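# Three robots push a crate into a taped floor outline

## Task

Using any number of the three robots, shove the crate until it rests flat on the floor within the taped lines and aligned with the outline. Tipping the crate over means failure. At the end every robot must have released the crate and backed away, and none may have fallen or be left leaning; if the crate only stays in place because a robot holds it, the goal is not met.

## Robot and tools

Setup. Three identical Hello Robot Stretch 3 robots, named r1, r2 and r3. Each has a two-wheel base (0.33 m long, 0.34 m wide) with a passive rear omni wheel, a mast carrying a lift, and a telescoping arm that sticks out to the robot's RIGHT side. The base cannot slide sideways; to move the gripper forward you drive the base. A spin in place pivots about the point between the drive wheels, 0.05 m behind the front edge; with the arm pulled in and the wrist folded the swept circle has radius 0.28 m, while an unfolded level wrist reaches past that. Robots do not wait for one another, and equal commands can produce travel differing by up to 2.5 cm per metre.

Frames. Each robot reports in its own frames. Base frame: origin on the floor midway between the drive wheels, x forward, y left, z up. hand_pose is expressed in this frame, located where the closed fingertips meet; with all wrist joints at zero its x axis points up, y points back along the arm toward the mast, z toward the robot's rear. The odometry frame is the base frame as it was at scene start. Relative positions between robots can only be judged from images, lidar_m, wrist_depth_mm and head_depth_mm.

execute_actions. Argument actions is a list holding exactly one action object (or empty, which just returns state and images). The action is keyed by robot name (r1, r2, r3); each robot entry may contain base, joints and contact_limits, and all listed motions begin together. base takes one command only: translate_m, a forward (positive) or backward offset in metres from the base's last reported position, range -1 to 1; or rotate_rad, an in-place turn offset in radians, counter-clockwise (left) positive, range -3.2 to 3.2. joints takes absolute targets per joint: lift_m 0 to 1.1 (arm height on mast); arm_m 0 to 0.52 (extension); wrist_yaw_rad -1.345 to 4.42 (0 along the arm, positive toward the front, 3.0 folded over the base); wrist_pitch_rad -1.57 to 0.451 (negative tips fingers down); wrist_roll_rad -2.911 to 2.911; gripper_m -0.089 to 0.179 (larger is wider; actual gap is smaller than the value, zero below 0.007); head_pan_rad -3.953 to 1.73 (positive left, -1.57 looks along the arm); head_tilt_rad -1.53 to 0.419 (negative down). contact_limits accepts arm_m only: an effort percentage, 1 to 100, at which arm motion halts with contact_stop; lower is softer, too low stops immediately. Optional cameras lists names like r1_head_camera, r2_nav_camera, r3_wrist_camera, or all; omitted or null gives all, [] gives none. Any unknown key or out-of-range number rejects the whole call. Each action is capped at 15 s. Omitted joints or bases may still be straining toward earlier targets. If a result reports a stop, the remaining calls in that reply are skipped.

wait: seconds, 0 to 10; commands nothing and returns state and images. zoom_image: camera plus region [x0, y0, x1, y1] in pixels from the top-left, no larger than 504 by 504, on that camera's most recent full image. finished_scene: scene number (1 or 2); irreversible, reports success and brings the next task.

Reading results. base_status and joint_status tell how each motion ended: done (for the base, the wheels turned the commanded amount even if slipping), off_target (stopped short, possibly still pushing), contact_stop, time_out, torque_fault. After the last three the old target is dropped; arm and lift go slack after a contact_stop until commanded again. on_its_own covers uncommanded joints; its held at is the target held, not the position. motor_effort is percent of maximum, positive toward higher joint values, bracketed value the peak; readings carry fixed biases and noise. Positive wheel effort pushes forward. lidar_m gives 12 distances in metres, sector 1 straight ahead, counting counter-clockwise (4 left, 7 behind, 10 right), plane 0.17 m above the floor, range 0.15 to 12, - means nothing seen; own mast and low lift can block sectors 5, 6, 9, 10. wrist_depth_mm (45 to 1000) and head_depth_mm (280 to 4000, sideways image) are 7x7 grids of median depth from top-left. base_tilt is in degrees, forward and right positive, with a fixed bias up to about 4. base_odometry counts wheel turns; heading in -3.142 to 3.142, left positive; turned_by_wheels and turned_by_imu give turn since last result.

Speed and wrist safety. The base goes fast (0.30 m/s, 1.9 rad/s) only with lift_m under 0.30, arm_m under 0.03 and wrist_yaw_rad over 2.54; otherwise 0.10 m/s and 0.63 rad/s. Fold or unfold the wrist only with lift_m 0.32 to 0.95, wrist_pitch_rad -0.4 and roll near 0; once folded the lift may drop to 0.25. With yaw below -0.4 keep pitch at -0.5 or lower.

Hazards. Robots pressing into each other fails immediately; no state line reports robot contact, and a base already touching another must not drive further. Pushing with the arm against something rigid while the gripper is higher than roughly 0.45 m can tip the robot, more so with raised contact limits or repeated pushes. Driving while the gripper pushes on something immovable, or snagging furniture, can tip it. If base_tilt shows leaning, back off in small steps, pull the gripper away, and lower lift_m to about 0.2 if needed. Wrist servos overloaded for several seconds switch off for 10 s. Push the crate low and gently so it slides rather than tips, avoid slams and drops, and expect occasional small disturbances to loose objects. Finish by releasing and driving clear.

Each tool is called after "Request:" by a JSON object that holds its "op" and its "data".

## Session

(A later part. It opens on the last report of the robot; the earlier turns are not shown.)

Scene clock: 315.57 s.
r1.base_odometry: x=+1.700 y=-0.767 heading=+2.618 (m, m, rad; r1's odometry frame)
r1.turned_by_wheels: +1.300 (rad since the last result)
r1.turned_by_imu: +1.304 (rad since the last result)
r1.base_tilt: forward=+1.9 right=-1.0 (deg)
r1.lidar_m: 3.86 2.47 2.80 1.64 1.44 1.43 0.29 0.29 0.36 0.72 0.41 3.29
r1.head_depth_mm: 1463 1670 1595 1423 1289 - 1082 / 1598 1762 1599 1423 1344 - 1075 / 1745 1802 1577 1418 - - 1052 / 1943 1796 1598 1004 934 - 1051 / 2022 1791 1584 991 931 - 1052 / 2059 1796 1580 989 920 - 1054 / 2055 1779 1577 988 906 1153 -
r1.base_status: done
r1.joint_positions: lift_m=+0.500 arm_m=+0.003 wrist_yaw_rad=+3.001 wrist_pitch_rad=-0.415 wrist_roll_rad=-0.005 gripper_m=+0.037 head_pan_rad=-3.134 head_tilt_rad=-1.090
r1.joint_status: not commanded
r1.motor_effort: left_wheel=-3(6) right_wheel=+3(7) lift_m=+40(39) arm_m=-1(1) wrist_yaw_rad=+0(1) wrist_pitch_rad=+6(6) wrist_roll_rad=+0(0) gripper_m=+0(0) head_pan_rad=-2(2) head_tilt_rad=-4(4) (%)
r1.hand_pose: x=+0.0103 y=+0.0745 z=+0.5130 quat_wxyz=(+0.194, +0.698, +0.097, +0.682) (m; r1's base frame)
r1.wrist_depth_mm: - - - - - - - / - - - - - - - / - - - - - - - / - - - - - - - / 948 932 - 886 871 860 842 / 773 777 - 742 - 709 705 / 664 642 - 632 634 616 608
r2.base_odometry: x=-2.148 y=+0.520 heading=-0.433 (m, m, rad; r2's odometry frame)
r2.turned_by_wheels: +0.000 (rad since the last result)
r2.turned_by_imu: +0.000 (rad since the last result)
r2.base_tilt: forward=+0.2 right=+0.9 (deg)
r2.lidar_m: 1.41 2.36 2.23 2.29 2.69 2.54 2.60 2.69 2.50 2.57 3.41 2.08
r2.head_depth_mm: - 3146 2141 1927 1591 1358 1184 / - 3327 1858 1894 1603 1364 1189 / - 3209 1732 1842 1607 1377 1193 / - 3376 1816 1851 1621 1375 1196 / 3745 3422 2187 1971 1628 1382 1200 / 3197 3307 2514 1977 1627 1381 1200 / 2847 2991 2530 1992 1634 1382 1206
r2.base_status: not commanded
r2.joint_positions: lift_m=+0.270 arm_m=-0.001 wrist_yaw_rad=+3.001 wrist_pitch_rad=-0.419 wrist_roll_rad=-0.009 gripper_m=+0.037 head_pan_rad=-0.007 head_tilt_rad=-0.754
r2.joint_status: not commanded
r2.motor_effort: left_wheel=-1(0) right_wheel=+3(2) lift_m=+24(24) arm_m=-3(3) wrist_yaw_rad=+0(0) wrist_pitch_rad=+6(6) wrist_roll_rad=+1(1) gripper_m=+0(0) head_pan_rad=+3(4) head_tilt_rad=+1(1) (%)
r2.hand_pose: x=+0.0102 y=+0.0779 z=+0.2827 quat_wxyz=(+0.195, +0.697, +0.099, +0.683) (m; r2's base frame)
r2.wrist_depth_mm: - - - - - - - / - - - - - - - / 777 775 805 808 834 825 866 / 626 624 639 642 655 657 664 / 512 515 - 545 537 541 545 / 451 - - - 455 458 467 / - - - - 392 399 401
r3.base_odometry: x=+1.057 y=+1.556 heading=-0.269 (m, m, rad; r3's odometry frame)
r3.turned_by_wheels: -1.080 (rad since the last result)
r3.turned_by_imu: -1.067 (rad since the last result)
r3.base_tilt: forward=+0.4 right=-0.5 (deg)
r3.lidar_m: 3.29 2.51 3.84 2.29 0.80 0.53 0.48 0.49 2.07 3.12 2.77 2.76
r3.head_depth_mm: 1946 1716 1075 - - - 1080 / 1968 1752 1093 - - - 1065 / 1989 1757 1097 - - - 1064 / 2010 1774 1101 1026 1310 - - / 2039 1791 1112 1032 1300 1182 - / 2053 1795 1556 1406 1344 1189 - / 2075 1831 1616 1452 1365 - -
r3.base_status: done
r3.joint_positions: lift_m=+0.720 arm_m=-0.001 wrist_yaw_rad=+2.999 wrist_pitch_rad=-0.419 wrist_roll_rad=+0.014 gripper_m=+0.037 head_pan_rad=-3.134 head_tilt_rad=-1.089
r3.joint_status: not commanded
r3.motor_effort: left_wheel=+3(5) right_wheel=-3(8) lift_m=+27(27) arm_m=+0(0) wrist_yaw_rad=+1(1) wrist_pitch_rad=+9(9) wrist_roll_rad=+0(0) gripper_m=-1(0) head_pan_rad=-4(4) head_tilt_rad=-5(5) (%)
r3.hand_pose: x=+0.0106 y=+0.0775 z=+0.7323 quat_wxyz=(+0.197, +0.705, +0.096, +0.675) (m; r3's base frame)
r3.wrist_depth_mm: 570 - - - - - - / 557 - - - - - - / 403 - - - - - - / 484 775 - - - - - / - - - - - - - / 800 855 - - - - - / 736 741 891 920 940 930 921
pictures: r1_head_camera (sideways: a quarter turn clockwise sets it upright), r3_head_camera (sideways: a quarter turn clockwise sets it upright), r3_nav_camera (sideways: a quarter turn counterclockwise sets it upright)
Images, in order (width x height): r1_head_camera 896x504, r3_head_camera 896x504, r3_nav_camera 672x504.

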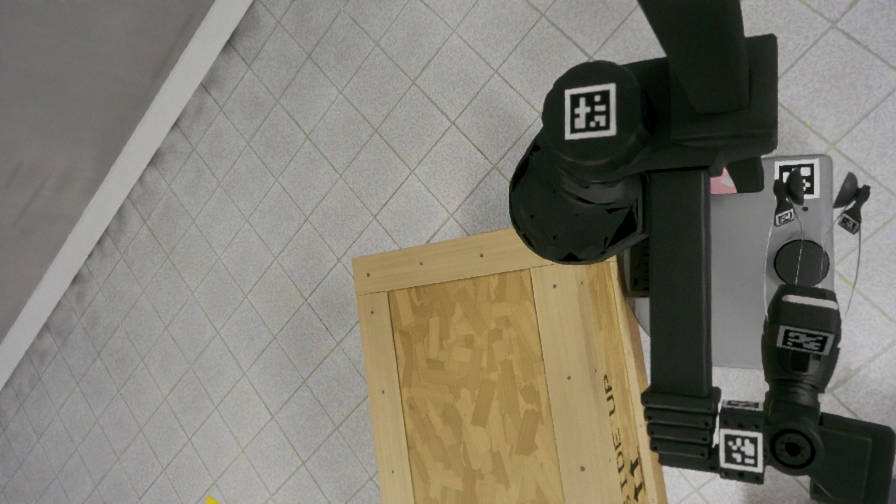

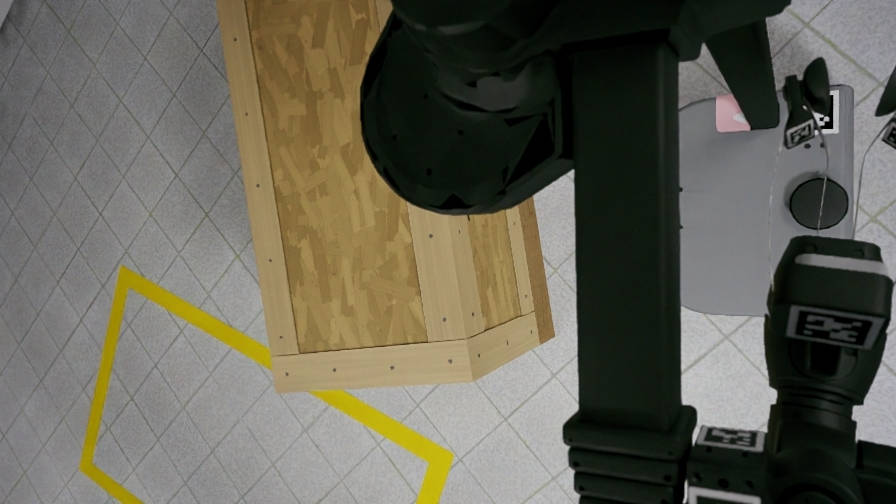

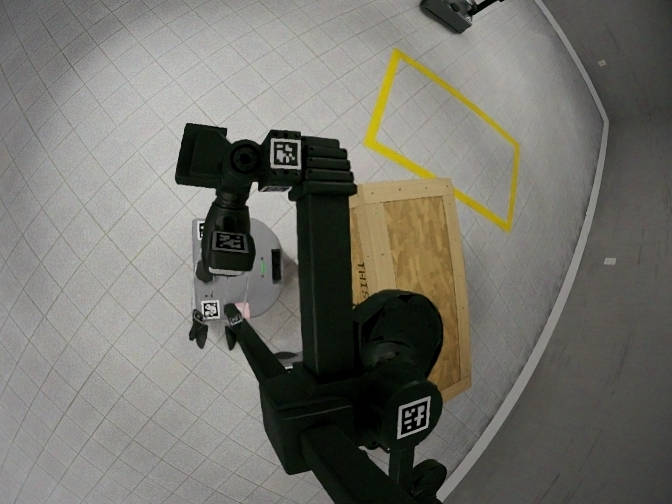

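Request:
{"op": "execute_actions", "data": {"actions": [{"r1":{"base":{"translate_m":-0.2}},"r3":{"base":{"translate_m":-0.27}}}], "cameras": ["r1_head_camera","r2_head_camera","r3_nav_camera"]}}

Scene clock: 323.10 s.
r1.base_odometry: x=+1.873 y=-0.867 heading=+2.618 (m, m, rad; r1's odometry frame)
r1.turned_by_wheels: +0.000 (rad since the last result)
r1.turned_by_imu: +0.000 (rad since the last result)
r1.base_tilt: forward=+1.9 right=-1.0 (deg)
r1.lidar_m: 4.03 2.64 2.54 1.49 1.30 1.30 0.27 0.27 0.29 0.44 0.40 3.45
r1.head_depth_mm: 1323 1521 1600 1419 1290 - 1082 / 1444 1672 1589 1424 1336 - 1075 / 1595 1763 1580 1424 - - 1057 / 1761 1797 1592 1419 934 - 1052 / 1941 1802 1579 991 923 - 1053 / 2038 1784 1580 992 891 - 1052 / 2065 1785 1579 987 893 910 -
r1.base_status: done
r1.joint_positions: lift_m=+0.500 arm_m=+0.003 wrist_yaw_rad=+3.001 wrist_pitch_rad=-0.415 wrist_roll_rad=-0.005 gripper_m=+0.037 head_pan_rad=-3.134 head_tilt_rad=-1.091
r1.joint_status: not commanded
r1.motor_effort: left_wheel=+0(83) right_wheel=+0(35) lift_m=+40(40) arm_m=-1(1) wrist_yaw_rad=+0(0) wrist_pitch_rad=+6(6) wrist_roll_rad=+0(0) gripper_m=+0(0) head_pan_rad=-2(2) head_tilt_rad=-4(4) (%)
r1.hand_pose: x=+0.0103 y=+0.0745 z=+0.5130 quat_wxyz=(+0.194, +0.698, +0.097, +0.682) (m; r1's base frame)
r1.wrist_depth_mm: 917 - - - - - - / - - - - - - - / - - - - - - - / - - - - - - - / 948 914 - 886 908 839 825 / 778 758 - 731 - 715 687 / 677 657 - 646 625 624 609
r2.base_odometry: x=-2.148 y=+0.520 heading=-0.433 (m, m, rad; r2's odometry frame)
r2.turned_by_wheels: +0.000 (rad since the last result)
r2.turned_by_imu: -0.001 (rad since the last result)
r2.base_tilt: forward=+0.2 right=+0.9 (deg)
r2.lidar_m: 1.37 2.36 2.24 2.28 2.69 2.54 2.61 2.68 2.50 2.56 3.42 1.92
r2.head_depth_mm: 1624 3311 2425 1926 1595 1363 1184 / 1723 3161 1994 1920 1613 1370 1192 / - 3210 1725 1801 1602 1359 1189 / - 3205 1790 1827 1609 1368 1202 / 3689 3413 1917 1968 1623 1375 1202 / 3198 3279 2255 1991 1622 1381 1205 / 2854 2978 2534 1980 1632 1394 1207
r2.base_status: not commanded
r2.joint_positions: lift_m=+0.270 arm_m=-0.001 wrist_yaw_rad=+3.001 wrist_pitch_rad=-0.419 wrist_roll_rad=-0.009 gripper_m=+0.037 head_pan_rad=-0.007 head_tilt_rad=-0.754
r2.joint_status: not commanded
r2.motor_effort: left_wheel=+0(1) right_wheel=+2(3) lift_m=+24(24) arm_m=-3(2) wrist_yaw_rad=+0(1) wrist_pitch_rad=+6(6) wrist_roll_rad=+1(1) gripper_m=-1(1) head_pan_rad=+4(3) head_tilt_rad=+1(2) (%)
r2.hand_pose: x=+0.0102 y=+0.0779 z=+0.2827 quat_wxyz=(+0.195, +0.697, +0.099, +0.683) (m; r2's base frame)
r2.wrist_depth_mm: - - - - - - - / - - - - - - - / 781 778 788 807 827 848 855 / 623 626 635 646 653 650 669 / 514 520 - 543 538 540 543 / 451 - - - 456 460 465 / - - - - 396 402 400
r3.base_odometry: x=+0.797 y=+1.628 heading=-0.269 (m, m, rad; r3's odometry frame)
r3.turned_by_wheels: +0.000 (rad since the last result)
r3.turned_by_imu: +0.075 (rad since the last result)
r3.base_tilt: forward=+0.4 right=-0.6 (deg)
r3.lidar_m: 3.66 2.71 3.13 0.54 0.53 0.33 0.28 0.27 1.92 3.22 2.94 2.97
r3.head_depth_mm: 1937 1707 1076 - - - 1079 / 1961 1730 1092 - - - 1062 / 1994 1742 1568 - - - 1068 / 1999 1761 1572 992 929 - - / 2034 1798 1585 1000 933 1189 - / 2047 1817 1613 1049 1332 1184 - / 2082 1821 1622 1459 1352 - -
r3.base_status: translate_m off_target (by the wheels' count: -0.2697 of -0.2700)
r3.joint_positions: lift_m=+0.720 arm_m=-0.001 wrist_yaw_rad=+3.000 wrist_pitch_rad=-0.418 wrist_roll_rad=+0.014 gripper_m=+0.037 head_pan_rad=-3.135 head_tilt_rad=-1.090
r3.joint_status: not commanded
r3.on_its_own: left_wheel is at rest, and its effort (-45) is outside its rest range (-18 to +18); right_wheel is at rest, and its effort (-50) is outside its rest range (-18 to +18)
r3.motor_effort: left_wheel=-45(90) right_wheel=-50(72) lift_m=+26(27) arm_m=+0(0) wrist_yaw_rad=-1(1) wrist_pitch_rad=+9(9) wrist_roll_rad=+0(0) gripper_m=+0(1) head_pan_rad=-3(3) head_tilt_rad=-4(5) (%)
r3.hand_pose: x=+0.0104 y=+0.0777 z=+0.7326 quat_wxyz=(+0.196, +0.705, +0.096, +0.675) (m; r3's base frame)
r3.wrist_depth_mm: - - - - - - - / 408 - - - - - - / - - - - - - - / - - - - - - - / 691 - - - - - - / 599 883 - - - - - / 550 733 904 924 935 924 917
pictures: r1_head_camera (sideways: a quarter turn clockwise sets it upright), r2_head_camera (sideways: a quarter turn clockwise sets it upright), r3_nav_camera (sideways: a quarter turn counterclockwise sets it upright)
Images, in order (width x height): r1_head_camera 896x504, r2_head_camera 896x504, r3_nav_camera 672x504.

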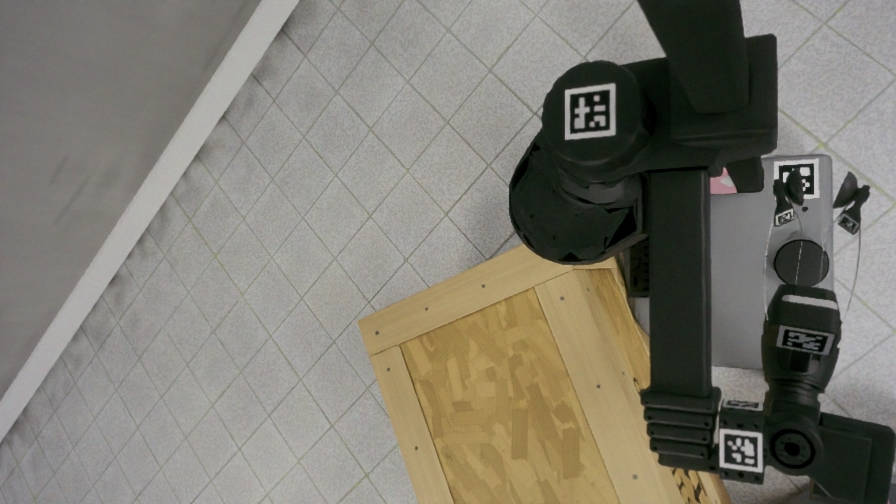

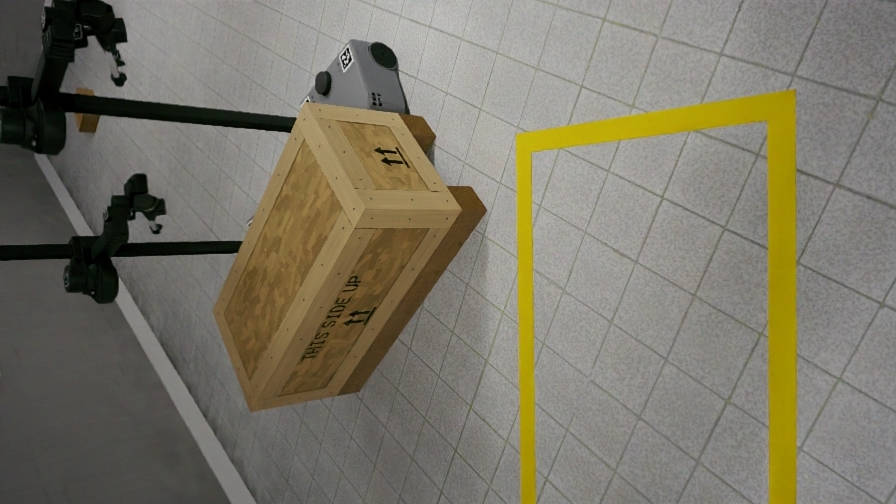

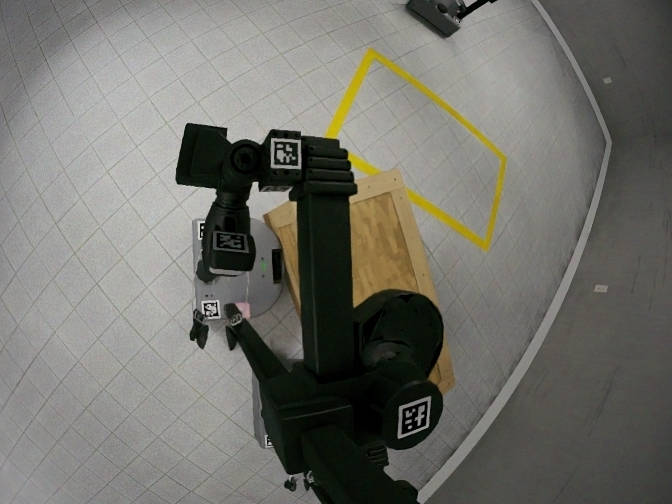

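Request:
{"op": "execute_actions", "data": {"actions": [{"r1":{"base":{"rotate_rad":0.27}},"r3":{"base":{"rotate_rad":0.19}}}], "cameras": []}}

Request:
{"op": "execute_actions", "data": {"actions": [{"r1":{"base":{"translate_m":-0.2}},"r3":{"base":{"translate_m":-0.14}}}], "cameras": ["r1_head_camera","r2_head_camera","r3_nav_camera"]}}

Scene clock: 330.97 s.
r1.base_odometry: x=+1.873 y=-0.867 heading=+2.887 (m, m, rad; r1's odometry frame)
r1.turned_by_wheels: +0.269 (rad since the last result)
r1.turned_by_imu: +0.253 (rad since the last result)
r1.base_tilt: forward=+1.9 right=-1.0 (deg)
r1.lidar_m: 2.63 4.07 1.84 1.34 1.31 0.30 0.28 0.28 0.34 0.41 3.44 3.59
r1.head_depth_mm: 1568 1712 1589 1429 1287 - 1081 / 1781 1806 1596 1417 1335 - 1075 / 1989 1799 1594 1415 - - 1055 / 2065 1801 1583 990 935 - 1051 / 2060 1794 1588 991 921 - 1047 / 2070 1798 1576 989 919 - 1048 / 2050 1788 1574 990 903 1135 -
r1.base_status: rotate_rad off_target (by the wheels' count: +0.2687 of +0.2700)
r1.joint_positions: lift_m=+0.500 arm_m=+0.003 wrist_yaw_rad=+3.001 wrist_pitch_rad=-0.415 wrist_roll_rad=-0.005 gripper_m=+0.037 head_pan_rad=-3.134 head_tilt_rad=-1.091
r1.joint_status: not commanded
r1.on_its_own: left_wheel is at rest, and its effort (-75) is outside its rest range (-18 to +18)
r1.motor_effort: left_wheel=-75(85) right_wheel=+2(16) lift_m=+39(39) arm_m=-1(1) wrist_yaw_rad=+0(1) wrist_pitch_rad=+6(6) wrist_roll_rad=+0(0) gripper_m=+0(0) head_pan_rad=-1(1) head_tilt_rad=-4(4) (%)
r1.hand_pose: x=+0.0103 y=+0.0745 z=+0.5130 quat_wxyz=(+0.194, +0.698, +0.097, +0.682) (m; r1's base frame)
r1.wrist_depth_mm: 894 - - - - - - / 932 - - - - - - / - - - - - - - / - - - - - - - / 942 936 - 900 862 848 823 / 798 790 - 737 - 719 710 / 676 653 - 644 632 621 600
r2.base_odometry: x=-2.148 y=+0.520 heading=-0.433 (m, m, rad; r2's odometry frame)
r2.turned_by_wheels: +0.000 (rad since the last result)
r2.turned_by_imu: -0.001 (rad since the last result)
r2.base_tilt: forward=+0.3 right=+1.0 (deg)
r2.lidar_m: 1.37 2.36 2.23 2.29 2.69 2.55 2.60 2.68 2.50 2.57 3.39 1.93
r2.head_depth_mm: 1794 3286 2427 1932 1601 1356 1182 / 1754 3162 1998 1909 1606 1369 1189 / - 3186 1725 1798 1598 1375 1196 / 2081 3213 1769 1839 1620 1378 1197 / 3669 3409 1902 1961 1627 1382 1197 / 3294 3290 2231 1978 1624 1380 1204 / 2828 2998 2525 1972 1631 1389 1207
r2.base_status: not commanded
r2.joint_positions: lift_m=+0.270 arm_m=-0.001 wrist_yaw_rad=+3.001 wrist_pitch_rad=-0.419 wrist_roll_rad=-0.009 gripper_m=+0.037 head_pan_rad=-0.007 head_tilt_rad=-0.754
r2.joint_status: not commanded
r2.motor_effort: left_wheel=-1(1) right_wheel=+3(2) lift_m=+24(24) arm_m=-3(3) wrist_yaw_rad=+0(0) wrist_pitch_rad=+6(6) wrist_roll_rad=+0(1) gripper_m=+0(0) head_pan_rad=+4(3) head_tilt_rad=+2(1) (%)
r2.hand_pose: x=+0.0102 y=+0.0779 z=+0.2827 quat_wxyz=(+0.195, +0.697, +0.099, +0.683) (m; r2's base frame)
r2.wrist_depth_mm: - - - - - - - / - - - - - - - / 768 785 795 818 825 830 857 / 626 625 636 647 644 646 668 / 519 516 - 549 543 542 547 / 453 - - - 451 455 465 / - - - - 392 401 400
r3.base_odometry: x=+0.797 y=+1.627 heading=-0.080 (m, m, rad; r3's odometry frame)
r3.turned_by_wheels: +0.189 (rad since the last result)
r3.turned_by_imu: +0.176 (rad since the last result)
r3.base_tilt: forward=+0.5 right=-0.6 (deg)
r3.lidar_m: 4.25 2.71 2.53 0.53 0.46 0.30 0.28 0.28 4.10 3.04 2.93 3.08
r3.head_depth_mm: 1950 1716 1537 - - - 1087 / 1962 1737 1570 - - - 1075 / 1998 1753 1558 - - - 1068 / 2011 1756 1584 993 930 - - / 2028 1792 1590 1028 942 1186 - / 2052 1799 1602 1445 1339 1190 - / 2077 1827 1620 1453 1361 - -
r3.base_status: rotate_rad off_target (by the wheels' count: +0.1888 of +0.1900)
r3.joint_positions: lift_m=+0.720 arm_m=-0.001 wrist_yaw_rad=+3.000 wrist_pitch_rad=-0.418 wrist_roll_rad=+0.014 gripper_m=+0.037 head_pan_rad=-3.135 head_tilt_rad=-1.090
r3.joint_status: not commanded
r3.on_its_own: left_wheel is at rest, and its effort (-52) is outside its rest range (-18 to +18)
r3.motor_effort: left_wheel=-52(69) right_wheel=+2(33) lift_m=+26(26) arm_m=+0(0) wrist_yaw_rad=+0(0) wrist_pitch_rad=+9(9) wrist_roll_rad=+0(0) gripper_m=+0(0) head_pan_rad=-3(4) head_tilt_rad=-5(4) (%)
r3.hand_pose: x=+0.0104 y=+0.0777 z=+0.7326 quat_wxyz=(+0.196, +0.705, +0.096, +0.675) (m; r3's base frame)
r3.wrist_depth_mm: - - - - - - - / - - - - - - - / - - 452 - - - - / - 821 - - - - - / 654 715 - - - - - / 568 726 - - - - - / 498 653 775 920 926 917 927
pictures: none
No camera images: the call's "cameras" was empty. Leave "cameras" out to get every camera's image.

Scene clock: 333.93 s.
r1.base_odometry: x=+2.067 y=-0.918 heading=+2.886 (m, m, rad; r1's odometry frame)
r1.turned_by_wheels: -0.001 (rad since the last result)
r1.turned_by_imu: +0.000 (rad since the last result)
r1.base_tilt: forward=+1.9 right=-1.0 (deg)
r1.lidar_m: 2.82 4.24 1.70 1.24 1.21 0.31 0.27 0.27 0.32 0.41 0.55 3.67
r1.head_depth_mm: 1445 1617 1600 1432 1288 - 1084 / 1647 1764 1595 1425 1338 - 1078 / 1900 1804 1587 1411 - - 1058 / 2042 1803 1582 990 937 - 1054 / 2075 1789 1584 991 920 - 1054 / 2055 1786 1589 988 908 - 1051 / 2063 1788 1580 989 892 1106 -
r1.base_status: translate_m off_target (by the wheels' count: -0.1998 of -0.2000)
r1.joint_positions: lift_m=+0.500 arm_m=+0.003 wrist_yaw_rad=+3.001 wrist_pitch_rad=-0.415 wrist_roll_rad=-0.005 gripper_m=+0.037 head_pan_rad=-3.134 head_tilt_rad=-1.091
r1.joint_status: not commanded
r1.on_its_own: left_wheel is at rest, and its effort (-62) is outside its rest range (-18 to +18)
r1.motor_effort: left_wheel=-62(72) right_wheel=-11(51) lift_m=+39(39) arm_m=-1(1) wrist_yaw_rad=-1(0) wrist_pitch_rad=+6(6) wrist_roll_rad=+0(0) gripper_m=+0(0) head_pan_rad=-1(1) head_tilt_rad=-4(4) (%)
r1.hand_pose: x=+0.0103 y=+0.0745 z=+0.5130 quat_wxyz=(+0.194, +0.698, +0.097, +0.682) (m; r1's base frame)
r1.wrist_depth_mm: 847 - - - - - - / 891 - - - - - - / 924 - - - - - - / - - - - - - - / 912 937 - 885 890 849 825 / 784 768 - 739 - 716 704 / 685 670 - 629 636 614 606
r2.base_odometry: x=-2.148 y=+0.520 heading=-0.433 (m, m, rad; r2's odometry frame)
r2.turned_by_wheels: +0.000 (rad since the last result)
r2.turned_by_imu: +0.000 (rad since the last result)
r2.base_tilt: forward=+0.2 right=+0.9 (deg)
r2.lidar_m: 1.27 1.75 2.23 2.29 2.68 2.54 2.61 2.68 2.51 2.58 3.42 4.59
r2.head_depth_mm: - 3294 2431 1932 1593 1357 1187 / - 3313 2459 1929 1592 1369 1195 / - 3202 1760 1844 1610 1371 1194 / - 3090 1737 1686 1612 1374 1199 / 2016 3272 1743 1814 1622 1380 1197 / 3237 3298 1893 1945 1627 1385 1203 / 2819 3007 2354 1969 1643 1390 1203
r2.base_status: not commanded
r2.joint_positions: lift_m=+0.270 arm_m=-0.001 wrist_yaw_rad=+3.001 wrist_pitch_rad=-0.419 wrist_roll_rad=-0.009 gripper_m=+0.037 head_pan_rad=-0.007 head_tilt_rad=-0.754
r2.joint_status: not commanded
r2.motor_effort: left_wheel=-1(0) right_wheel=+2(2) lift_m=+24(24) arm_m=-3(3) wrist_yaw_rad=+0(0) wrist_pitch_rad=+6(6) wrist_roll_rad=+1(1) gripper_m=+1(0) head_pan_rad=+4(3) head_tilt_rad=+2(2) (%)
r2.hand_pose: x=+0.0102 y=+0.0779 z=+0.2827 quat_wxyz=(+0.195, +0.697, +0.099, +0.683) (m; r2's base frame)
r2.wrist_depth_mm: - - - - - - - / - - - - - - - / 770 796 800 802 824 853 865 / 625 625 629 649 654 661 666 / 516 520 - 550 540 540 548 / 454 - - - 451 458 461 / - - - - 394 395 401
r3.base_odometry: x=+0.658 y=+1.639 heading=-0.080 (m, m, rad; r3's odometry frame)
r3.turned_by_wheels: +0.000 (rad since the last result)
r3.turned_by_imu: +0.001 (rad since the last result)
r3.base_tilt: forward=+0.4 right=-0.6 (deg)
r3.lidar_m: 4.37 2.84 2.44 0.55 0.52 0.31 0.28 0.28 4.16 3.10 3.00 3.15
r3.head_depth_mm: 1947 1721 1075 - - - 1074 / 1961 1728 1566 - - - 1065 / 1991 1752 1560 - - - 1066 / 1998 1767 1574 997 929 - - / 2038 1785 1589 1013 1305 1187 - / 2051 1815 1600 1449 1347 1193 - / 2062 1827 1616 1450 1358 - -
r3.base_status: done
r3.joint_positions: lift_m=+0.720 arm_m=-0.001 wrist_yaw_rad=+3.000 wrist_pitch_rad=-0.418 wrist_roll_rad=+0.014 gripper_m=+0.037 head_pan_rad=-3.135 head_tilt_rad=-1.090
r3.joint_status: not commanded
r3.motor_effort: left_wheel=+0(72) right_wheel=+1(65) lift_m=+26(26) arm_m=+0(0) wrist_yaw_rad=+1(1) wrist_pitch_rad=+9(9) wrist_roll_rad=+0(0) gripper_m=+1(0) head_pan_rad=-3(3) head_tilt_rad=-4(4) (%)
r3.hand_pose: x=+0.0104 y=+0.0777 z=+0.7326 quat_wxyz=(+0.196, +0.705, +0.096, +0.675) (m; r3's base frame)
r3.wrist_depth_mm: - - - - - - - / - - - - - - - / - - - - - - - / - - - - - - - / 658 - - - - - - / 570 851 - - - - - / 514 776 837 933 929 933 928
pictures: r1_head_camera (sideways: a quarter turn clockwise sets it upright), r2_head_camera (sideways: a quarter turn clockwise sets it upright), r3_nav_camera (sideways: a quarter turn counterclockwise sets it upright)
Images, in order (width x height): r1_head_camera 896x504, r2_head_camera 896x504, r3_nav_camera 672x504.

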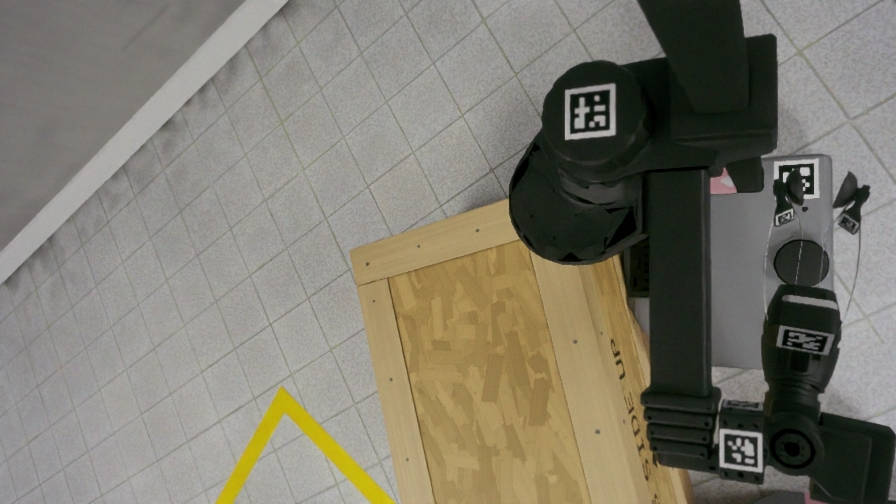

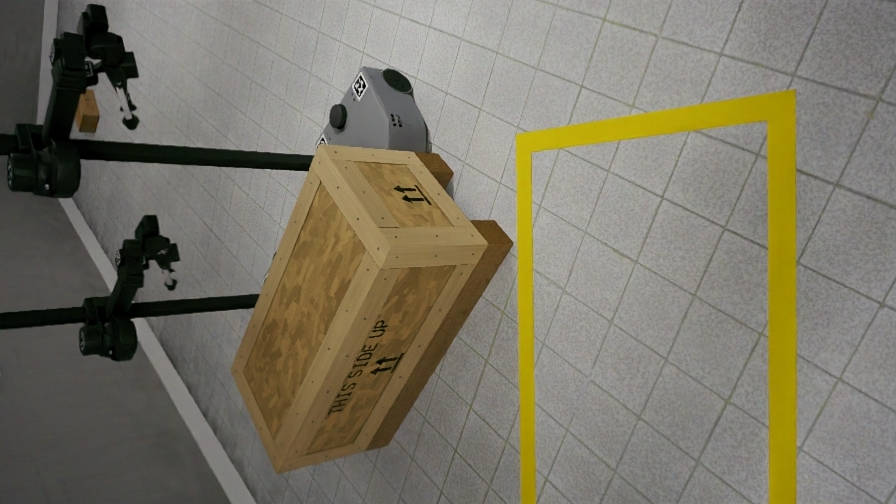

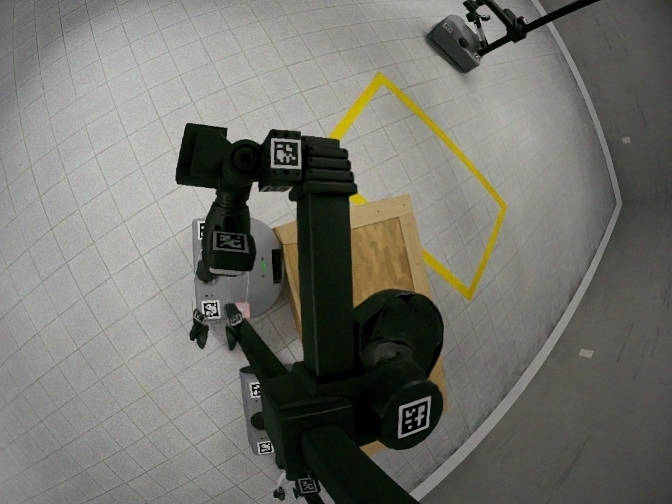

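Request:
{"op": "execute_actions", "data": {"actions": [{"r1":{"base":{"rotate_rad":0.2}},"r3":{"base":{"translate_m":0.05}},"r2":{"joints":{"head_pan_rad":0.2}}}], "cameras": []}}

Request:
{"op": "execute_actions", "data": {"actions": [{"r1":{"base":{"translate_m":-0.2}},"r3":{"base":{"rotate_rad":0.3}}}], "cameras": ["r1_head_camera","r2_head_camera","r3_nav_camera"]}}

Scene clock: 342.87 s.
r1.base_odometry: x=+2.066 y=-0.918 heading=+3.085 (m, m, rad; r1's odometry frame)
r1.turned_by_wheels: +0.199 (rad since the last result)
r1.turned_by_imu: +0.185 (rad since the last result)
r1.base_tilt: forward=+1.8 right=-1.0 (deg)
r1.lidar_m: 2.83 2.77 1.45 1.20 1.20 0.29 0.28 0.28 0.37 0.42 3.53 3.94
r1.head_depth_mm: 1752 1771 1599 1428 1287 - 1083 / 1998 1815 1598 1418 1339 - 1075 / 2076 1800 1595 1007 - - 1054 / 2081 1809 1587 992 936 - 1055 / 2066 1791 1581 990 925 - 1049 / 2065 1789 1581 990 920 - 1053 / 2056 1780 1572 989 917 1180 -
r1.base_status: rotate_rad off_target (by the wheels' count: +0.1990 of +0.2000)
r1.joint_positions: lift_m=+0.500 arm_m=+0.003 wrist_yaw_rad=+3.001 wrist_pitch_rad=-0.415 wrist_roll_rad=-0.005 gripper_m=+0.037 head_pan_rad=-3.134 head_tilt_rad=-1.091
r1.joint_status: not commanded
r1.on_its_own: left_wheel is at rest, and its effort (-69) is outside its rest range (-18 to +18)
r1.motor_effort: left_wheel=-69(87) right_wheel=-9(12) lift_m=+40(39) arm_m=-1(1) wrist_yaw_rad=+0(1) wrist_pitch_rad=+6(6) wrist_roll_rad=+0(0) gripper_m=+0(0) head_pan_rad=-2(2) head_tilt_rad=-3(4) (%)
r1.hand_pose: x=+0.0103 y=+0.0745 z=+0.5130 quat_wxyz=(+0.194, +0.698, +0.097, +0.682) (m; r1's base frame)
r1.wrist_depth_mm: 873 - - - - - - / 886 - - - - - - / - - - - - - - / - - - - - - - / 917 908 - 887 878 848 832 / 790 777 - 732 - 710 715 / 662 651 - 645 640 616 606
r2.base_odometry: x=-2.148 y=+0.520 heading=-0.433 (m, m, rad; r2's odometry frame)
r2.turned_by_wheels: +0.000 (rad since the last result)
r2.turned_by_imu: -0.001 (rad since the last result)
r2.base_tilt: forward=+0.3 right=+1.0 (deg)
r2.lidar_m: 1.27 1.75 2.23 2.29 2.69 2.54 2.60 2.68 2.50 2.57 3.39 4.59
r2.head_depth_mm: - 3340 1968 1826 1593 1361 1187 / - 3006 1705 1671 1597 1365 1189 / 3287 3200 1714 1753 1612 1371 1192 / 3181 3326 1874 1890 1622 1364 1198 / 2850 3076 2171 1959 1615 1381 1201 / 2587 2817 2512 1959 1629 1383 1202 / 2332 2550 2529 1990 1634 1389 1207
r2.base_status: not commanded
r2.joint_positions: lift_m=+0.270 arm_m=-0.001 wrist_yaw_rad=+3.001 wrist_pitch_rad=-0.419 wrist_roll_rad=-0.009 gripper_m=+0.037 head_pan_rad=+0.193 head_tilt_rad=-0.754
r2.joint_status: all done
r2.motor_effort: left_wheel=-1(1) right_wheel=+2(2) lift_m=+25(24) arm_m=-3(3) wrist_yaw_rad=-1(1) wrist_pitch_rad=+6(6) wrist_roll_rad=+1(1) gripper_m=+0(0) head_pan_rad=+4(21) head_tilt_rad=+1(2) (%)
r2.hand_pose: x=+0.0102 y=+0.0779 z=+0.2827 quat_wxyz=(+0.195, +0.697, +0.099, +0.683) (m; r2's base frame)
r2.wrist_depth_mm: - - - - - - - / - - - - - - - / 776 781 800 801 835 844 855 / 616 622 635 645 651 658 663 / 516 522 - 554 533 542 551 / 453 - - - 452 458 463 / - - - - 397 401 402
r3.base_odometry: x=+0.707 y=+1.635 heading=-0.080 (m, m, rad; r3's odometry frame)
r3.turned_by_wheels: +0.000 (rad since the last result)
r3.turned_by_imu: -0.001 (rad since the last result)
r3.base_tilt: forward=+0.4 right=-0.5 (deg)
r3.lidar_m: 4.36 2.78 2.48 0.57 0.56 0.37 0.32 0.32 4.14 3.10 2.98 3.12
r3.head_depth_mm: 1940 1714 1079 - - - 1078 / 1975 1730 1086 - - - 1067 / 1996 1747 1095 - - - 1066 / 2015 1765 1564 996 931 - - / 2041 1781 1597 1028 1322 1186 - / 2049 1812 1612 1439 1349 1195 - / 2060 1829 1619 1452 1353 - -
r3.base_status: done
r3.joint_positions: lift_m=+0.720 arm_m=-0.001 wrist_yaw_rad=+3.000 wrist_pitch_rad=-0.418 wrist_roll_rad=+0.014 gripper_m=+0.037 head_pan_rad=-3.135 head_tilt_rad=-1.090
r3.joint_status: not commanded
r3.motor_effort: left_wheel=+0(4) right_wheel=+1(6) lift_m=+26(26) arm_m=+0(0) wrist_yaw_rad=+1(1) wrist_pitch_rad=+9(9) wrist_roll_rad=+0(0) gripper_m=+0(1) head_pan_rad=-3(3) head_tilt_rad=-5(4) (%)
r3.hand_pose: x=+0.0104 y=+0.0777 z=+0.7326 quat_wxyz=(+0.196, +0.705, +0.096, +0.675) (m; r3's base frame)
r3.wrist_depth_mm: 570 - - - - - - / 434 - - - - - - / - - - - - - - / - - - - - - - / 691 - - - - - - / 617 840 - - - - - / 590 760 920 916 941 927 919
pictures: none
No camera images: the call's "cameras" was empty. Leave "cameras" out to get every camera's image.

Scene clock: 345.80 s.
r1.base_odometry: x=+2.266 y=-0.929 heading=+3.085 (m, m, rad; r1's odometry frame)
r1.turned_by_wheels: +0.000 (rad since the last result)
r1.turned_by_imu: -0.001 (rad since the last result)
r1.base_tilt: forward=+1.8 right=-1.0 (deg)
r1.lidar_m: 3.02 2.63 1.38 1.14 1.14 0.35 0.27 0.27 0.29 0.44 0.48 4.00
r1.head_depth_mm: 1651 1744 1597 1426 1291 - 1078 / 1941 1800 1587 1423 1345 - 1075 / 2085 1805 1583 1425 - - 1053 / 2060 1798 1583 993 932 - 1052 / 2078 1799 1585 991 920 - 1052 / 2061 1790 1580 987 894 - 1054 / 2053 1786 1573 986 893 899 -
r1.base_status: translate_m off_target (by the wheels' count: -0.1998 of -0.2000)
r1.joint_positions: lift_m=+0.500 arm_m=+0.003 wrist_yaw_rad=+3.001 wrist_pitch_rad=-0.415 wrist_roll_rad=-0.005 gripper_m=+0.037 head_pan_rad=-3.134 head_tilt_rad=-1.091
r1.joint_status: not commanded
r1.on_its_own: left_wheel is at rest, and its effort (-52) is outside its rest range (-18 to +18); right_wheel is at rest, and its effort (-28) is outside its rest range (-18 to +18)
r1.motor_effort: left_wheel=-52(100) right_wheel=-28(30) lift_m=+39(39) arm_m=-1(0) wrist_yaw_rad=-1(0) wrist_pitch_rad=+6(6) wrist_roll_rad=+0(0) gripper_m=+0(0) head_pan_rad=-1(1) head_tilt_rad=-3(4) (%)
r1.hand_pose: x=+0.0103 y=+0.0745 z=+0.5130 quat_wxyz=(+0.194, +0.698, +0.097, +0.682) (m; r1's base frame)
r1.wrist_depth_mm: 811 - - - - - - / 860 - - - - - - / 898 - - - - - - / - - - - - - - / 929 908 - 876 878 843 835 / 768 787 - 739 - 702 709 / 673 653 - 629 638 606 622
r2.base_odometry: x=-2.148 y=+0.520 heading=-0.433 (m, m, rad; r2's odometry frame)
r2.turned_by_wheels: +0.000 (rad since the last result)
r2.turned_by_imu: +0.000 (rad since the last result)
r2.base_tilt: forward=+0.2 right=+1.0 (deg)
r2.lidar_m: 1.25 1.49 2.24 2.29 2.69 2.55 2.60 2.68 2.50 2.57 3.42 4.61
r2.head_depth_mm: - 3309 1932 1872 1600 1364 1183 / - 3176 1714 1575 1595 1366 1189 / 3599 3032 1728 1691 1610 1377 1192 / 3054 3190 1745 1795 1613 1374 1193 / 2860 3088 1805 1899 1624 1380 1192 / 2568 2814 2412 1986 1629 1387 1204 / 2360 2561 2520 1975 1627 1384 1202
r2.base_status: not commanded
r2.joint_positions: lift_m=+0.270 arm_m=-0.001 wrist_yaw_rad=+3.001 wrist_pitch_rad=-0.419 wrist_roll_rad=-0.009 gripper_m=+0.037 head_pan_rad=+0.193 head_tilt_rad=-0.754
r2.joint_status: not commanded
r2.motor_effort: left_wheel=+0(1) right_wheel=+3(2) lift_m=+23(24) arm_m=-3(3) wrist_yaw_rad=+0(0) wrist_pitch_rad=+6(6) wrist_roll_rad=+1(1) gripper_m=+0(0) head_pan_rad=+4(3) head_tilt_rad=+2(1) (%)
r2.hand_pose: x=+0.0102 y=+0.0779 z=+0.2827 quat_wxyz=(+0.195, +0.697, +0.099, +0.683) (m; r2's base frame)
r2.wrist_depth_mm: - - - - - - - / - - - - - - - / 782 774 799 817 831 836 861 / 620 618 633 645 652 660 668 / 510 519 - 540 544 544 545 / 448 - - - 450 460 463 / - - - - 395 402 402
r3.base_odometry: x=+0.707 y=+1.635 heading=+0.219 (m, m, rad; r3's odometry frame)
r3.turned_by_wheels: +0.300 (rad since the last result)
r3.turned_by_imu: +0.296 (rad since the last result)
r3.base_tilt: forward=+0.4 right=-0.6 (deg)
r3.lidar_m: 2.80 3.23 2.01 0.64 0.61 0.35 0.31 1.85 3.31 2.98 2.98 3.58
r3.head_depth_mm: 1937 1713 1081 - - - 1077 / 1983 1746 1083 - - - 1067 / 2008 1760 1090 - - - 1066 / 1988 1761 1574 1170 1328 - - / 2043 1772 1591 1444 1338 1187 - / 2043 1806 1597 1443 1338 1185 - / 2028 1803 1619 1447 1361 - -
r3.base_status: done
r3.joint_positions: lift_m=+0.720 arm_m=-0.001 wrist_yaw_rad=+3.000 wrist_pitch_rad=-0.418 wrist_roll_rad=+0.014 gripper_m=+0.037 head_pan_rad=-3.135 head_tilt_rad=-1.090
r3.joint_status: not commanded
r3.motor_effort: left_wheel=-2(5) right_wheel=+3(7) lift_m=+26(26) arm_m=+0(0) wrist_yaw_rad=+1(0) wrist_pitch_rad=+9(9) wrist_roll_rad=+0(0) gripper_m=-1(1) head_pan_rad=-4(4) head_tilt_rad=-6(5) (%)
r3.hand_pose: x=+0.0104 y=+0.0777 z=+0.7326 quat_wxyz=(+0.196, +0.705, +0.096, +0.675) (m; r3's base frame)
r3.wrist_depth_mm: - - - - - - - / 482 - - - - - - / - - - - - - - / 864 - - - - - - / 694 - - - - - - / 612 867 - - - - - / 560 845 903 898 919 941 944
pictures: r1_head_camera (sideways: a quarter turn clockwise sets it upright), r2_head_camera (sideways: a quarter turn clockwise sets it upright), r3_nav_camera (sideways: a quarter turn counterclockwise sets it upright)
Images, in order (width x height): r1_head_camera 896x504, r2_head_camera 896x504, r3_nav_camera 672x504.

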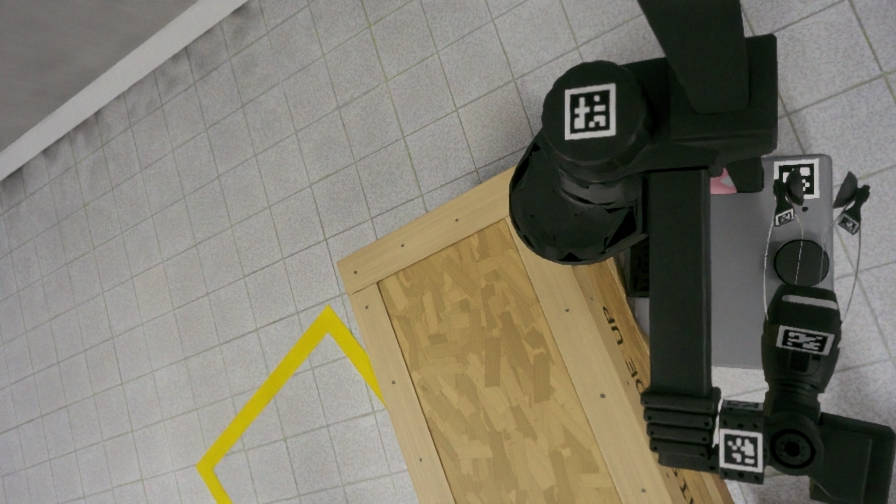

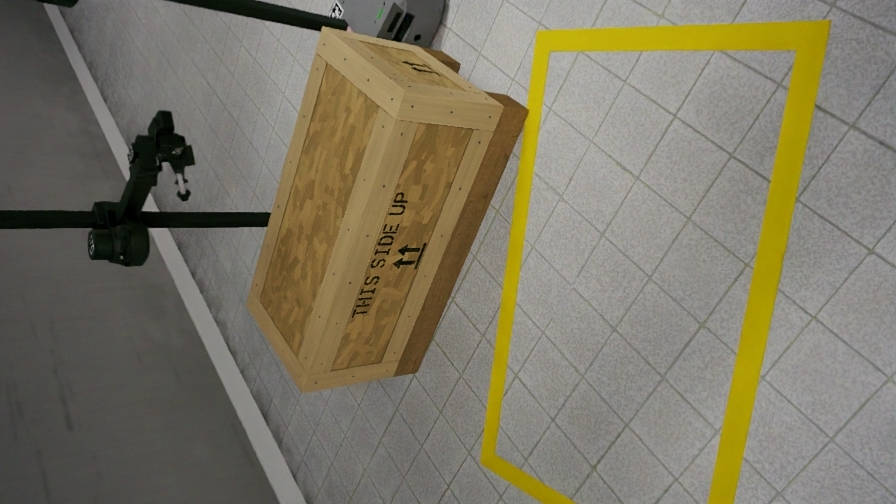

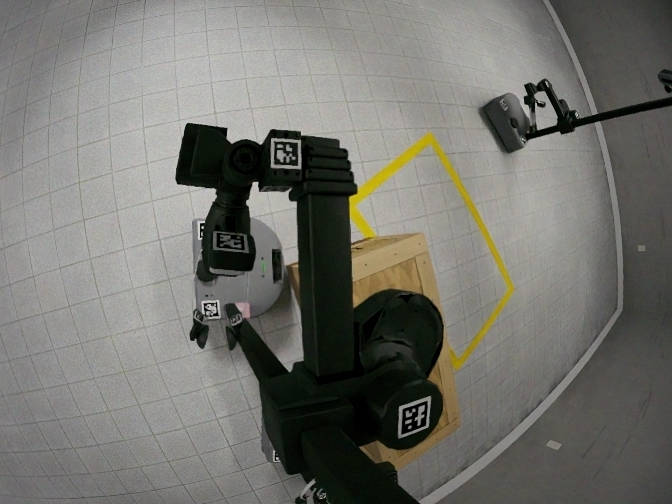

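Request:
{"op": "execute_actions", "data": {"actions": [{"r1":{"base":{"rotate_rad":0.2}},"r3":{"base":{"translate_m":0.1}}}], "cameras": []}}

Request:
{"op": "execute_actions", "data": {"actions": [{"r1":{"base":{"translate_m":-0.16}},"r3":{"base":{"rotate_rad":1.2}}}], "cameras": ["r1_head_camera","r2_head_camera","r3_nav_camera","r2_nav_camera"]}}

Scene clock: 357.83 s.
r1.base_odometry: x=+2.266 y=-0.929 heading=-3.000 (m, m, rad; r1's odometry frame)
r1.turned_by_wheels: +0.198 (rad since the last result)
r1.turned_by_imu: +0.168 (rad since the last result)
r1.base_tilt: forward=+1.9 right=-1.0 (deg)
r1.lidar_m: 3.00 1.97 1.25 1.13 1.14 0.31 0.27 0.27 0.32 0.57 0.52 4.42
r1.head_depth_mm: 2003 1817 1597 1420 1288 - 1077 / 2092 1800 1592 1422 1321 - 1077 / 2084 1799 1594 993 - - 1056 / 2064 1797 1588 990 937 - 1056 / 2069 1794 1583 986 922 - 1054 / 2067 1793 1577 987 906 - 1053 / 2064 1803 1575 983 892 1121 -
r1.base_status: rotate_rad off_target (by the wheels' count: +0.1984 of +0.2000)
r1.joint_positions: lift_m=+0.500 arm_m=+0.003 wrist_yaw_rad=+3.001 wrist_pitch_rad=-0.415 wrist_roll_rad=-0.005 gripper_m=+0.037 head_pan_rad=-3.134 head_tilt_rad=-1.091
r1.joint_status: not commanded
r1.on_its_own: left_wheel is at rest, and its effort (-89) is outside its rest range (-18 to +18)
r1.motor_effort: left_wheel=-89(91) right_wheel=+4(20) lift_m=+40(39) arm_m=-1(0) wrist_yaw_rad=-1(0) wrist_pitch_rad=+6(6) wrist_roll_rad=+0(0) gripper_m=+0(0) head_pan_rad=-1(2) head_tilt_rad=-4(4) (%)
r1.hand_pose: x=+0.0103 y=+0.0745 z=+0.5130 quat_wxyz=(+0.194, +0.698, +0.097, +0.682) (m; r1's base frame)
r1.wrist_depth_mm: 858 - - - - - - / 897 - - - - - - / - - - - - - - / - - - - - - - / 923 918 - 895 895 847 814 / 791 780 - 750 - 734 715 / 654 663 - 635 631 627 620
r2.base_odometry: x=-2.148 y=+0.520 heading=-0.433 (m, m, rad; r2's odometry frame)
r2.turned_by_wheels: +0.000 (rad since the last result)
r2.turned_by_imu: -0.001 (rad since the last result)
r2.base_tilt: forward=+0.3 right=+0.9 (deg)
r2.lidar_m: 1.25 1.49 2.24 2.29 2.69 2.55 2.61 2.68 2.50 2.57 3.40 1.97
r2.head_depth_mm: - 3313 2044 1873 1593 1358 1190 / - 3213 1721 1580 1598 1366 1189 / 3683 3035 1732 1692 1609 1372 1189 / 3056 3214 1730 1795 1613 1378 1195 / 2851 3088 1828 1905 1625 1379 1198 / 2573 2829 2392 1978 1628 1381 1205 / 2357 2561 2527 1981 1635 1388 1198
r2.base_status: not commanded
r2.joint_positions: lift_m=+0.270 arm_m=-0.001 wrist_yaw_rad=+3.001 wrist_pitch_rad=-0.419 wrist_roll_rad=-0.009 gripper_m=+0.037 head_pan_rad=+0.193 head_tilt_rad=-0.754
r2.joint_status: not commanded
r2.motor_effort: left_wheel=+0(1) right_wheel=+3(2) lift_m=+24(24) arm_m=-3(3) wrist_yaw_rad=+0(0) wrist_pitch_rad=+6(6) wrist_roll_rad=+1(1) gripper_m=+0(1) head_pan_rad=+3(3) head_tilt_rad=+1(2) (%)
r2.hand_pose: x=+0.0102 y=+0.0779 z=+0.2827 quat_wxyz=(+0.195, +0.697, +0.099, +0.683) (m; r2's base frame)
r2.wrist_depth_mm: - - - - - - - / - - - - - - - / 769 774 796 814 828 842 863 / 621 626 628 641 650 658 662 / 514 516 - 553 537 542 550 / 456 - - - 451 459 464 / - - - - 396 398 403
r3.base_odometry: x=+0.805 y=+1.657 heading=+0.219 (m, m, rad; r3's odometry frame)
r3.turned_by_wheels: +0.000 (rad since the last result)
r3.turned_by_imu: -0.001 (rad since the last result)
r3.base_tilt: forward=+0.4 right=-0.6 (deg)
r3.lidar_m: 2.69 3.27 2.03 1.81 0.81 0.46 0.41 1.94 3.30 2.95 2.97 3.55
r3.head_depth_mm: 1942 1722 1077 - - - 1081 / 1966 1739 1088 - - - 1069 / 1966 1752 1092 - - - 1063 / 2018 1768 1133 1372 1324 - - / 2035 1796 1580 1434 1335 1187 - / 2044 1791 1613 1448 1339 1193 - / 1922 1826 1621 1462 1347 - -
r3.base_status: done
r3.joint_positions: lift_m=+0.720 arm_m=-0.001 wrist_yaw_rad=+3.000 wrist_pitch_rad=-0.418 wrist_roll_rad=+0.014 gripper_m=+0.037 head_pan_rad=-3.135 head_tilt_rad=-1.090
r3.joint_status: not commanded
r3.motor_effort: left_wheel=-2(4) right_wheel=+3(8) lift_m=+26(26) arm_m=+0(0) wrist_yaw_rad=-1(0) wrist_pitch_rad=+9(9) wrist_roll_rad=+0(0) gripper_m=+1(1) head_pan_rad=-3(3) head_tilt_rad=-5(5) (%)
r3.hand_pose: x=+0.0104 y=+0.0777 z=+0.7326 quat_wxyz=(+0.196, +0.705, +0.096, +0.675) (m; r3's base frame)
r3.wrist_depth_mm: 611 - - - - - - / 475 - - - - - - / - - - - - - - / - - - - - - - / 886 - - - - - - / 791 853 - - - - - / 761 820 888 911 931 946 915
pictures: none
No camera images: the call's "cameras" was empty. Leave "cameras" out to get every camera's image.

Scene clock: 360.67 s.
r1.base_odometry: x=+2.424 y=-0.907 heading=-3.000 (m, m, rad; r1's odometry frame)
r1.turned_by_wheels: +0.000 (rad since the last result)
r1.turned_by_imu: +0.001 (rad since the last result)
r1.base_tilt: forward=+1.9 right=-1.0 (deg)
r1.lidar_m: 3.17 1.92 1.22 1.10 1.11 0.38 0.27 0.26 0.28 0.37 0.68 4.48
r1.head_depth_mm: 1997 1800 1593 1425 1290 - 1079 / 2080 1802 1592 1423 1338 - 1077 / 2077 1810 1590 1400 - - 1055 / 2086 1795 1588 990 934 - 1054 / 2074 1790 1578 992 920 - 1053 / 2052 1791 1580 990 895 - 1053 / 2067 1792 1582 985 893 846 -
r1.base_status: translate_m off_target (by the wheels' count: -0.1597 of -0.1600)
r1.joint_positions: lift_m=+0.500 arm_m=+0.003 wrist_yaw_rad=+3.001 wrist_pitch_rad=-0.415 wrist_roll_rad=-0.005 gripper_m=+0.037 head_pan_rad=-3.134 head_tilt_rad=-1.091
r1.joint_status: not commanded
r1.on_its_own: left_wheel is at rest, and its effort (-47) is outside its rest range (-18 to +18); right_wheel is at rest, and its effort (-38) is outside its rest range (-18 to +18)
r1.motor_effort: left_wheel=-47(89) right_wheel=-38(38) lift_m=+39(40) arm_m=+0(1) wrist_yaw_rad=-2(2) wrist_pitch_rad=+6(6) wrist_roll_rad=+0(0) gripper_m=+0(0) head_pan_rad=-1(2) head_tilt_rad=-4(4) (%)
r1.hand_pose: x=+0.0103 y=+0.0745 z=+0.5130 quat_wxyz=(+0.194, +0.698, +0.097, +0.682) (m; r1's base frame)
r1.wrist_depth_mm: 845 - - - - - - / 902 - - - - - - / 964 - - - - - - / - - - - - - - / 944 945 - 889 889 846 839 / 779 782 - 737 - 733 709 / 668 671 - 633 619 626 622
r2.base_odometry: x=-2.148 y=+0.520 heading=-0.433 (m, m, rad; r2's odometry frame)
r2.turned_by_wheels: +0.000 (rad since the last result)
r2.turned_by_imu: +0.000 (rad since the last result)
r2.base_tilt: forward=+0.2 right=+0.9 (deg)
r2.lidar_m: 1.25 1.35 2.23 2.29 2.69 2.55 2.60 2.67 2.50 2.57 3.42 4.58
r2.head_depth_mm: - 3331 2460 1918 1593 1360 1186 / - 3328 1710 1550 1606 1366 1192 / 3651 3020 1732 1617 1610 1373 1191 / 3131 2916 1742 1671 1610 1378 1193 / 2861 3061 1743 1763 1622 1382 1195 / 2573 2824 1828 1817 1629 1381 1200 / 2360 2540 2525 1977 1629 1379 1206
r2.base_status: not commanded
r2.joint_positions: lift_m=+0.270 arm_m=-0.001 wrist_yaw_rad=+3.001 wrist_pitch_rad=-0.419 wrist_roll_rad=-0.009 gripper_m=+0.037 head_pan_rad=+0.193 head_tilt_rad=-0.754
r2.joint_status: not commanded
r2.motor_effort: left_wheel=+0(2) right_wheel=+2(3) lift_m=+24(24) arm_m=-3(3) wrist_yaw_rad=+0(0) wrist_pitch_rad=+6(6) wrist_roll_rad=+0(1) gripper_m=+0(0) head_pan_rad=+4(4) head_tilt_rad=+1(1) (%)
r2.hand_pose: x=+0.0102 y=+0.0779 z=+0.2827 quat_wxyz=(+0.195, +0.697, +0.099, +0.683) (m; r2's base frame)
r2.wrist_depth_mm: - - - - - - - / - - - - - - - / 776 793 817 820 833 844 862 / 623 623 634 648 648 658 675 / 512 512 - 553 539 538 548 / 449 - - - 451 458 460 / - - - - 395 399 402
r3.base_odometry: x=+0.805 y=+1.657 heading=+1.419 (m, m, rad; r3's odometry frame)
r3.turned_by_wheels: +1.200 (rad since the last result)
r3.turned_by_imu: +1.184 (rad since the last result)
r3.base_tilt: forward=+0.4 right=-0.6 (deg)
r3.lidar_m: 1.91 1.81 0.73 0.42 0.45 1.94 3.14 2.96 3.03 4.01 2.70 2.73
r3.head_depth_mm: 1940 1718 1541 - - - 1079 / 1954 1733 1564 - - - 1071 / 1976 1754 1574 - - - 1064 / 2005 1757 1581 1424 1330 - - / 2038 1778 1594 1435 1333 1185 - / 2045 1801 1597 1450 1352 1185 - / 2081 1805 1615 1459 1358 - -
r3.base_status: done
r3.joint_positions: lift_m=+0.720 arm_m=-0.001 wrist_yaw_rad=+3.000 wrist_pitch_rad=-0.418 wrist_roll_rad=+0.014 gripper_m=+0.037 head_pan_rad=-3.135 head_tilt_rad=-1.090
r3.joint_status: not commanded
r3.motor_effort: left_wheel=-2(8) right_wheel=+4(8) lift_m=+26(26) arm_m=-1(0) wrist_yaw_rad=+0(0) wrist_pitch_rad=+9(9) wrist_roll_rad=+0(0) gripper_m=+0(1) head_pan_rad=-4(3) head_tilt_rad=-5(4) (%)
r3.hand_pose: x=+0.0104 y=+0.0777 z=+0.7326 quat_wxyz=(+0.196, +0.705, +0.096, +0.675) (m; r3's base frame)
r3.wrist_depth_mm: - - - - 806 851 - / - - - - 725 - - / - - - - - - - / - - 809 951 - - - / - - - 989 - - - / - 967 - - - - - / 904 899 880 913 920 924 921
pictures: r1_head_camera (sideways: a quarter turn clockwise sets it upright), r2_head_camera (sideways: a quarter turn clockwise sets it upright), r2_nav_camera (sideways: a quarter turn counterclockwise sets it upright), r3_nav_camera (sideways: a quarter turn counterclockwise sets it upright)
Images, in order (width x height): r1_head_camera 896x504, r2_head_camera 896x504, r2_nav_camera 672x504, r3_nav_camera 672x504.

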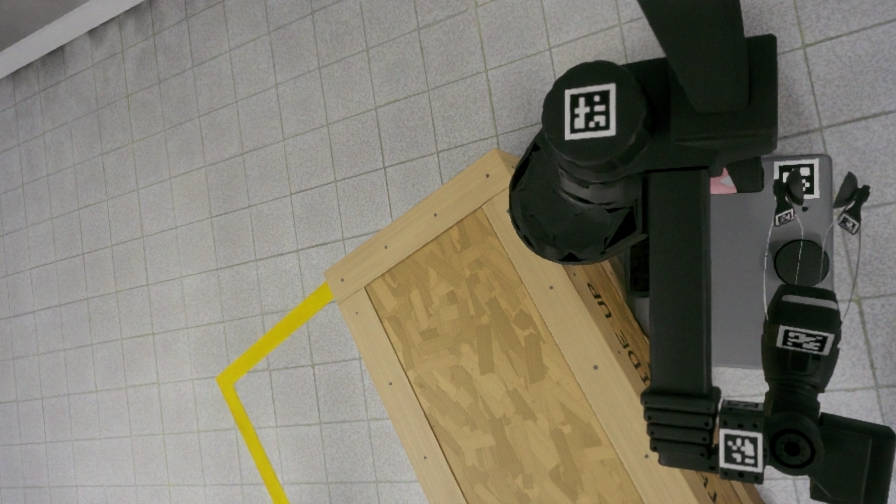

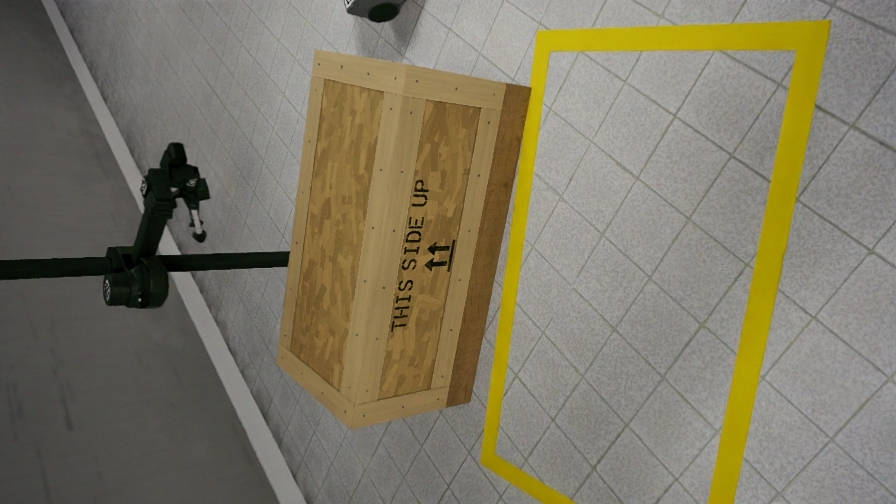

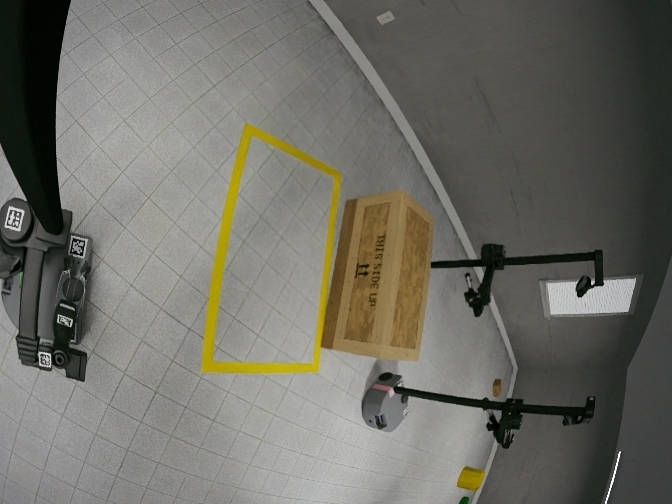

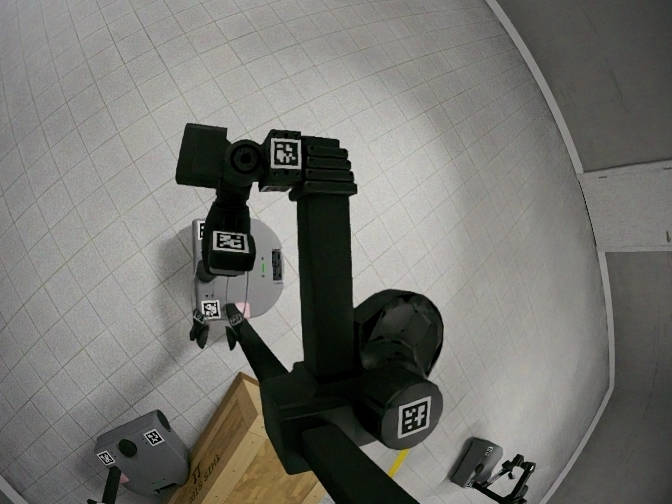

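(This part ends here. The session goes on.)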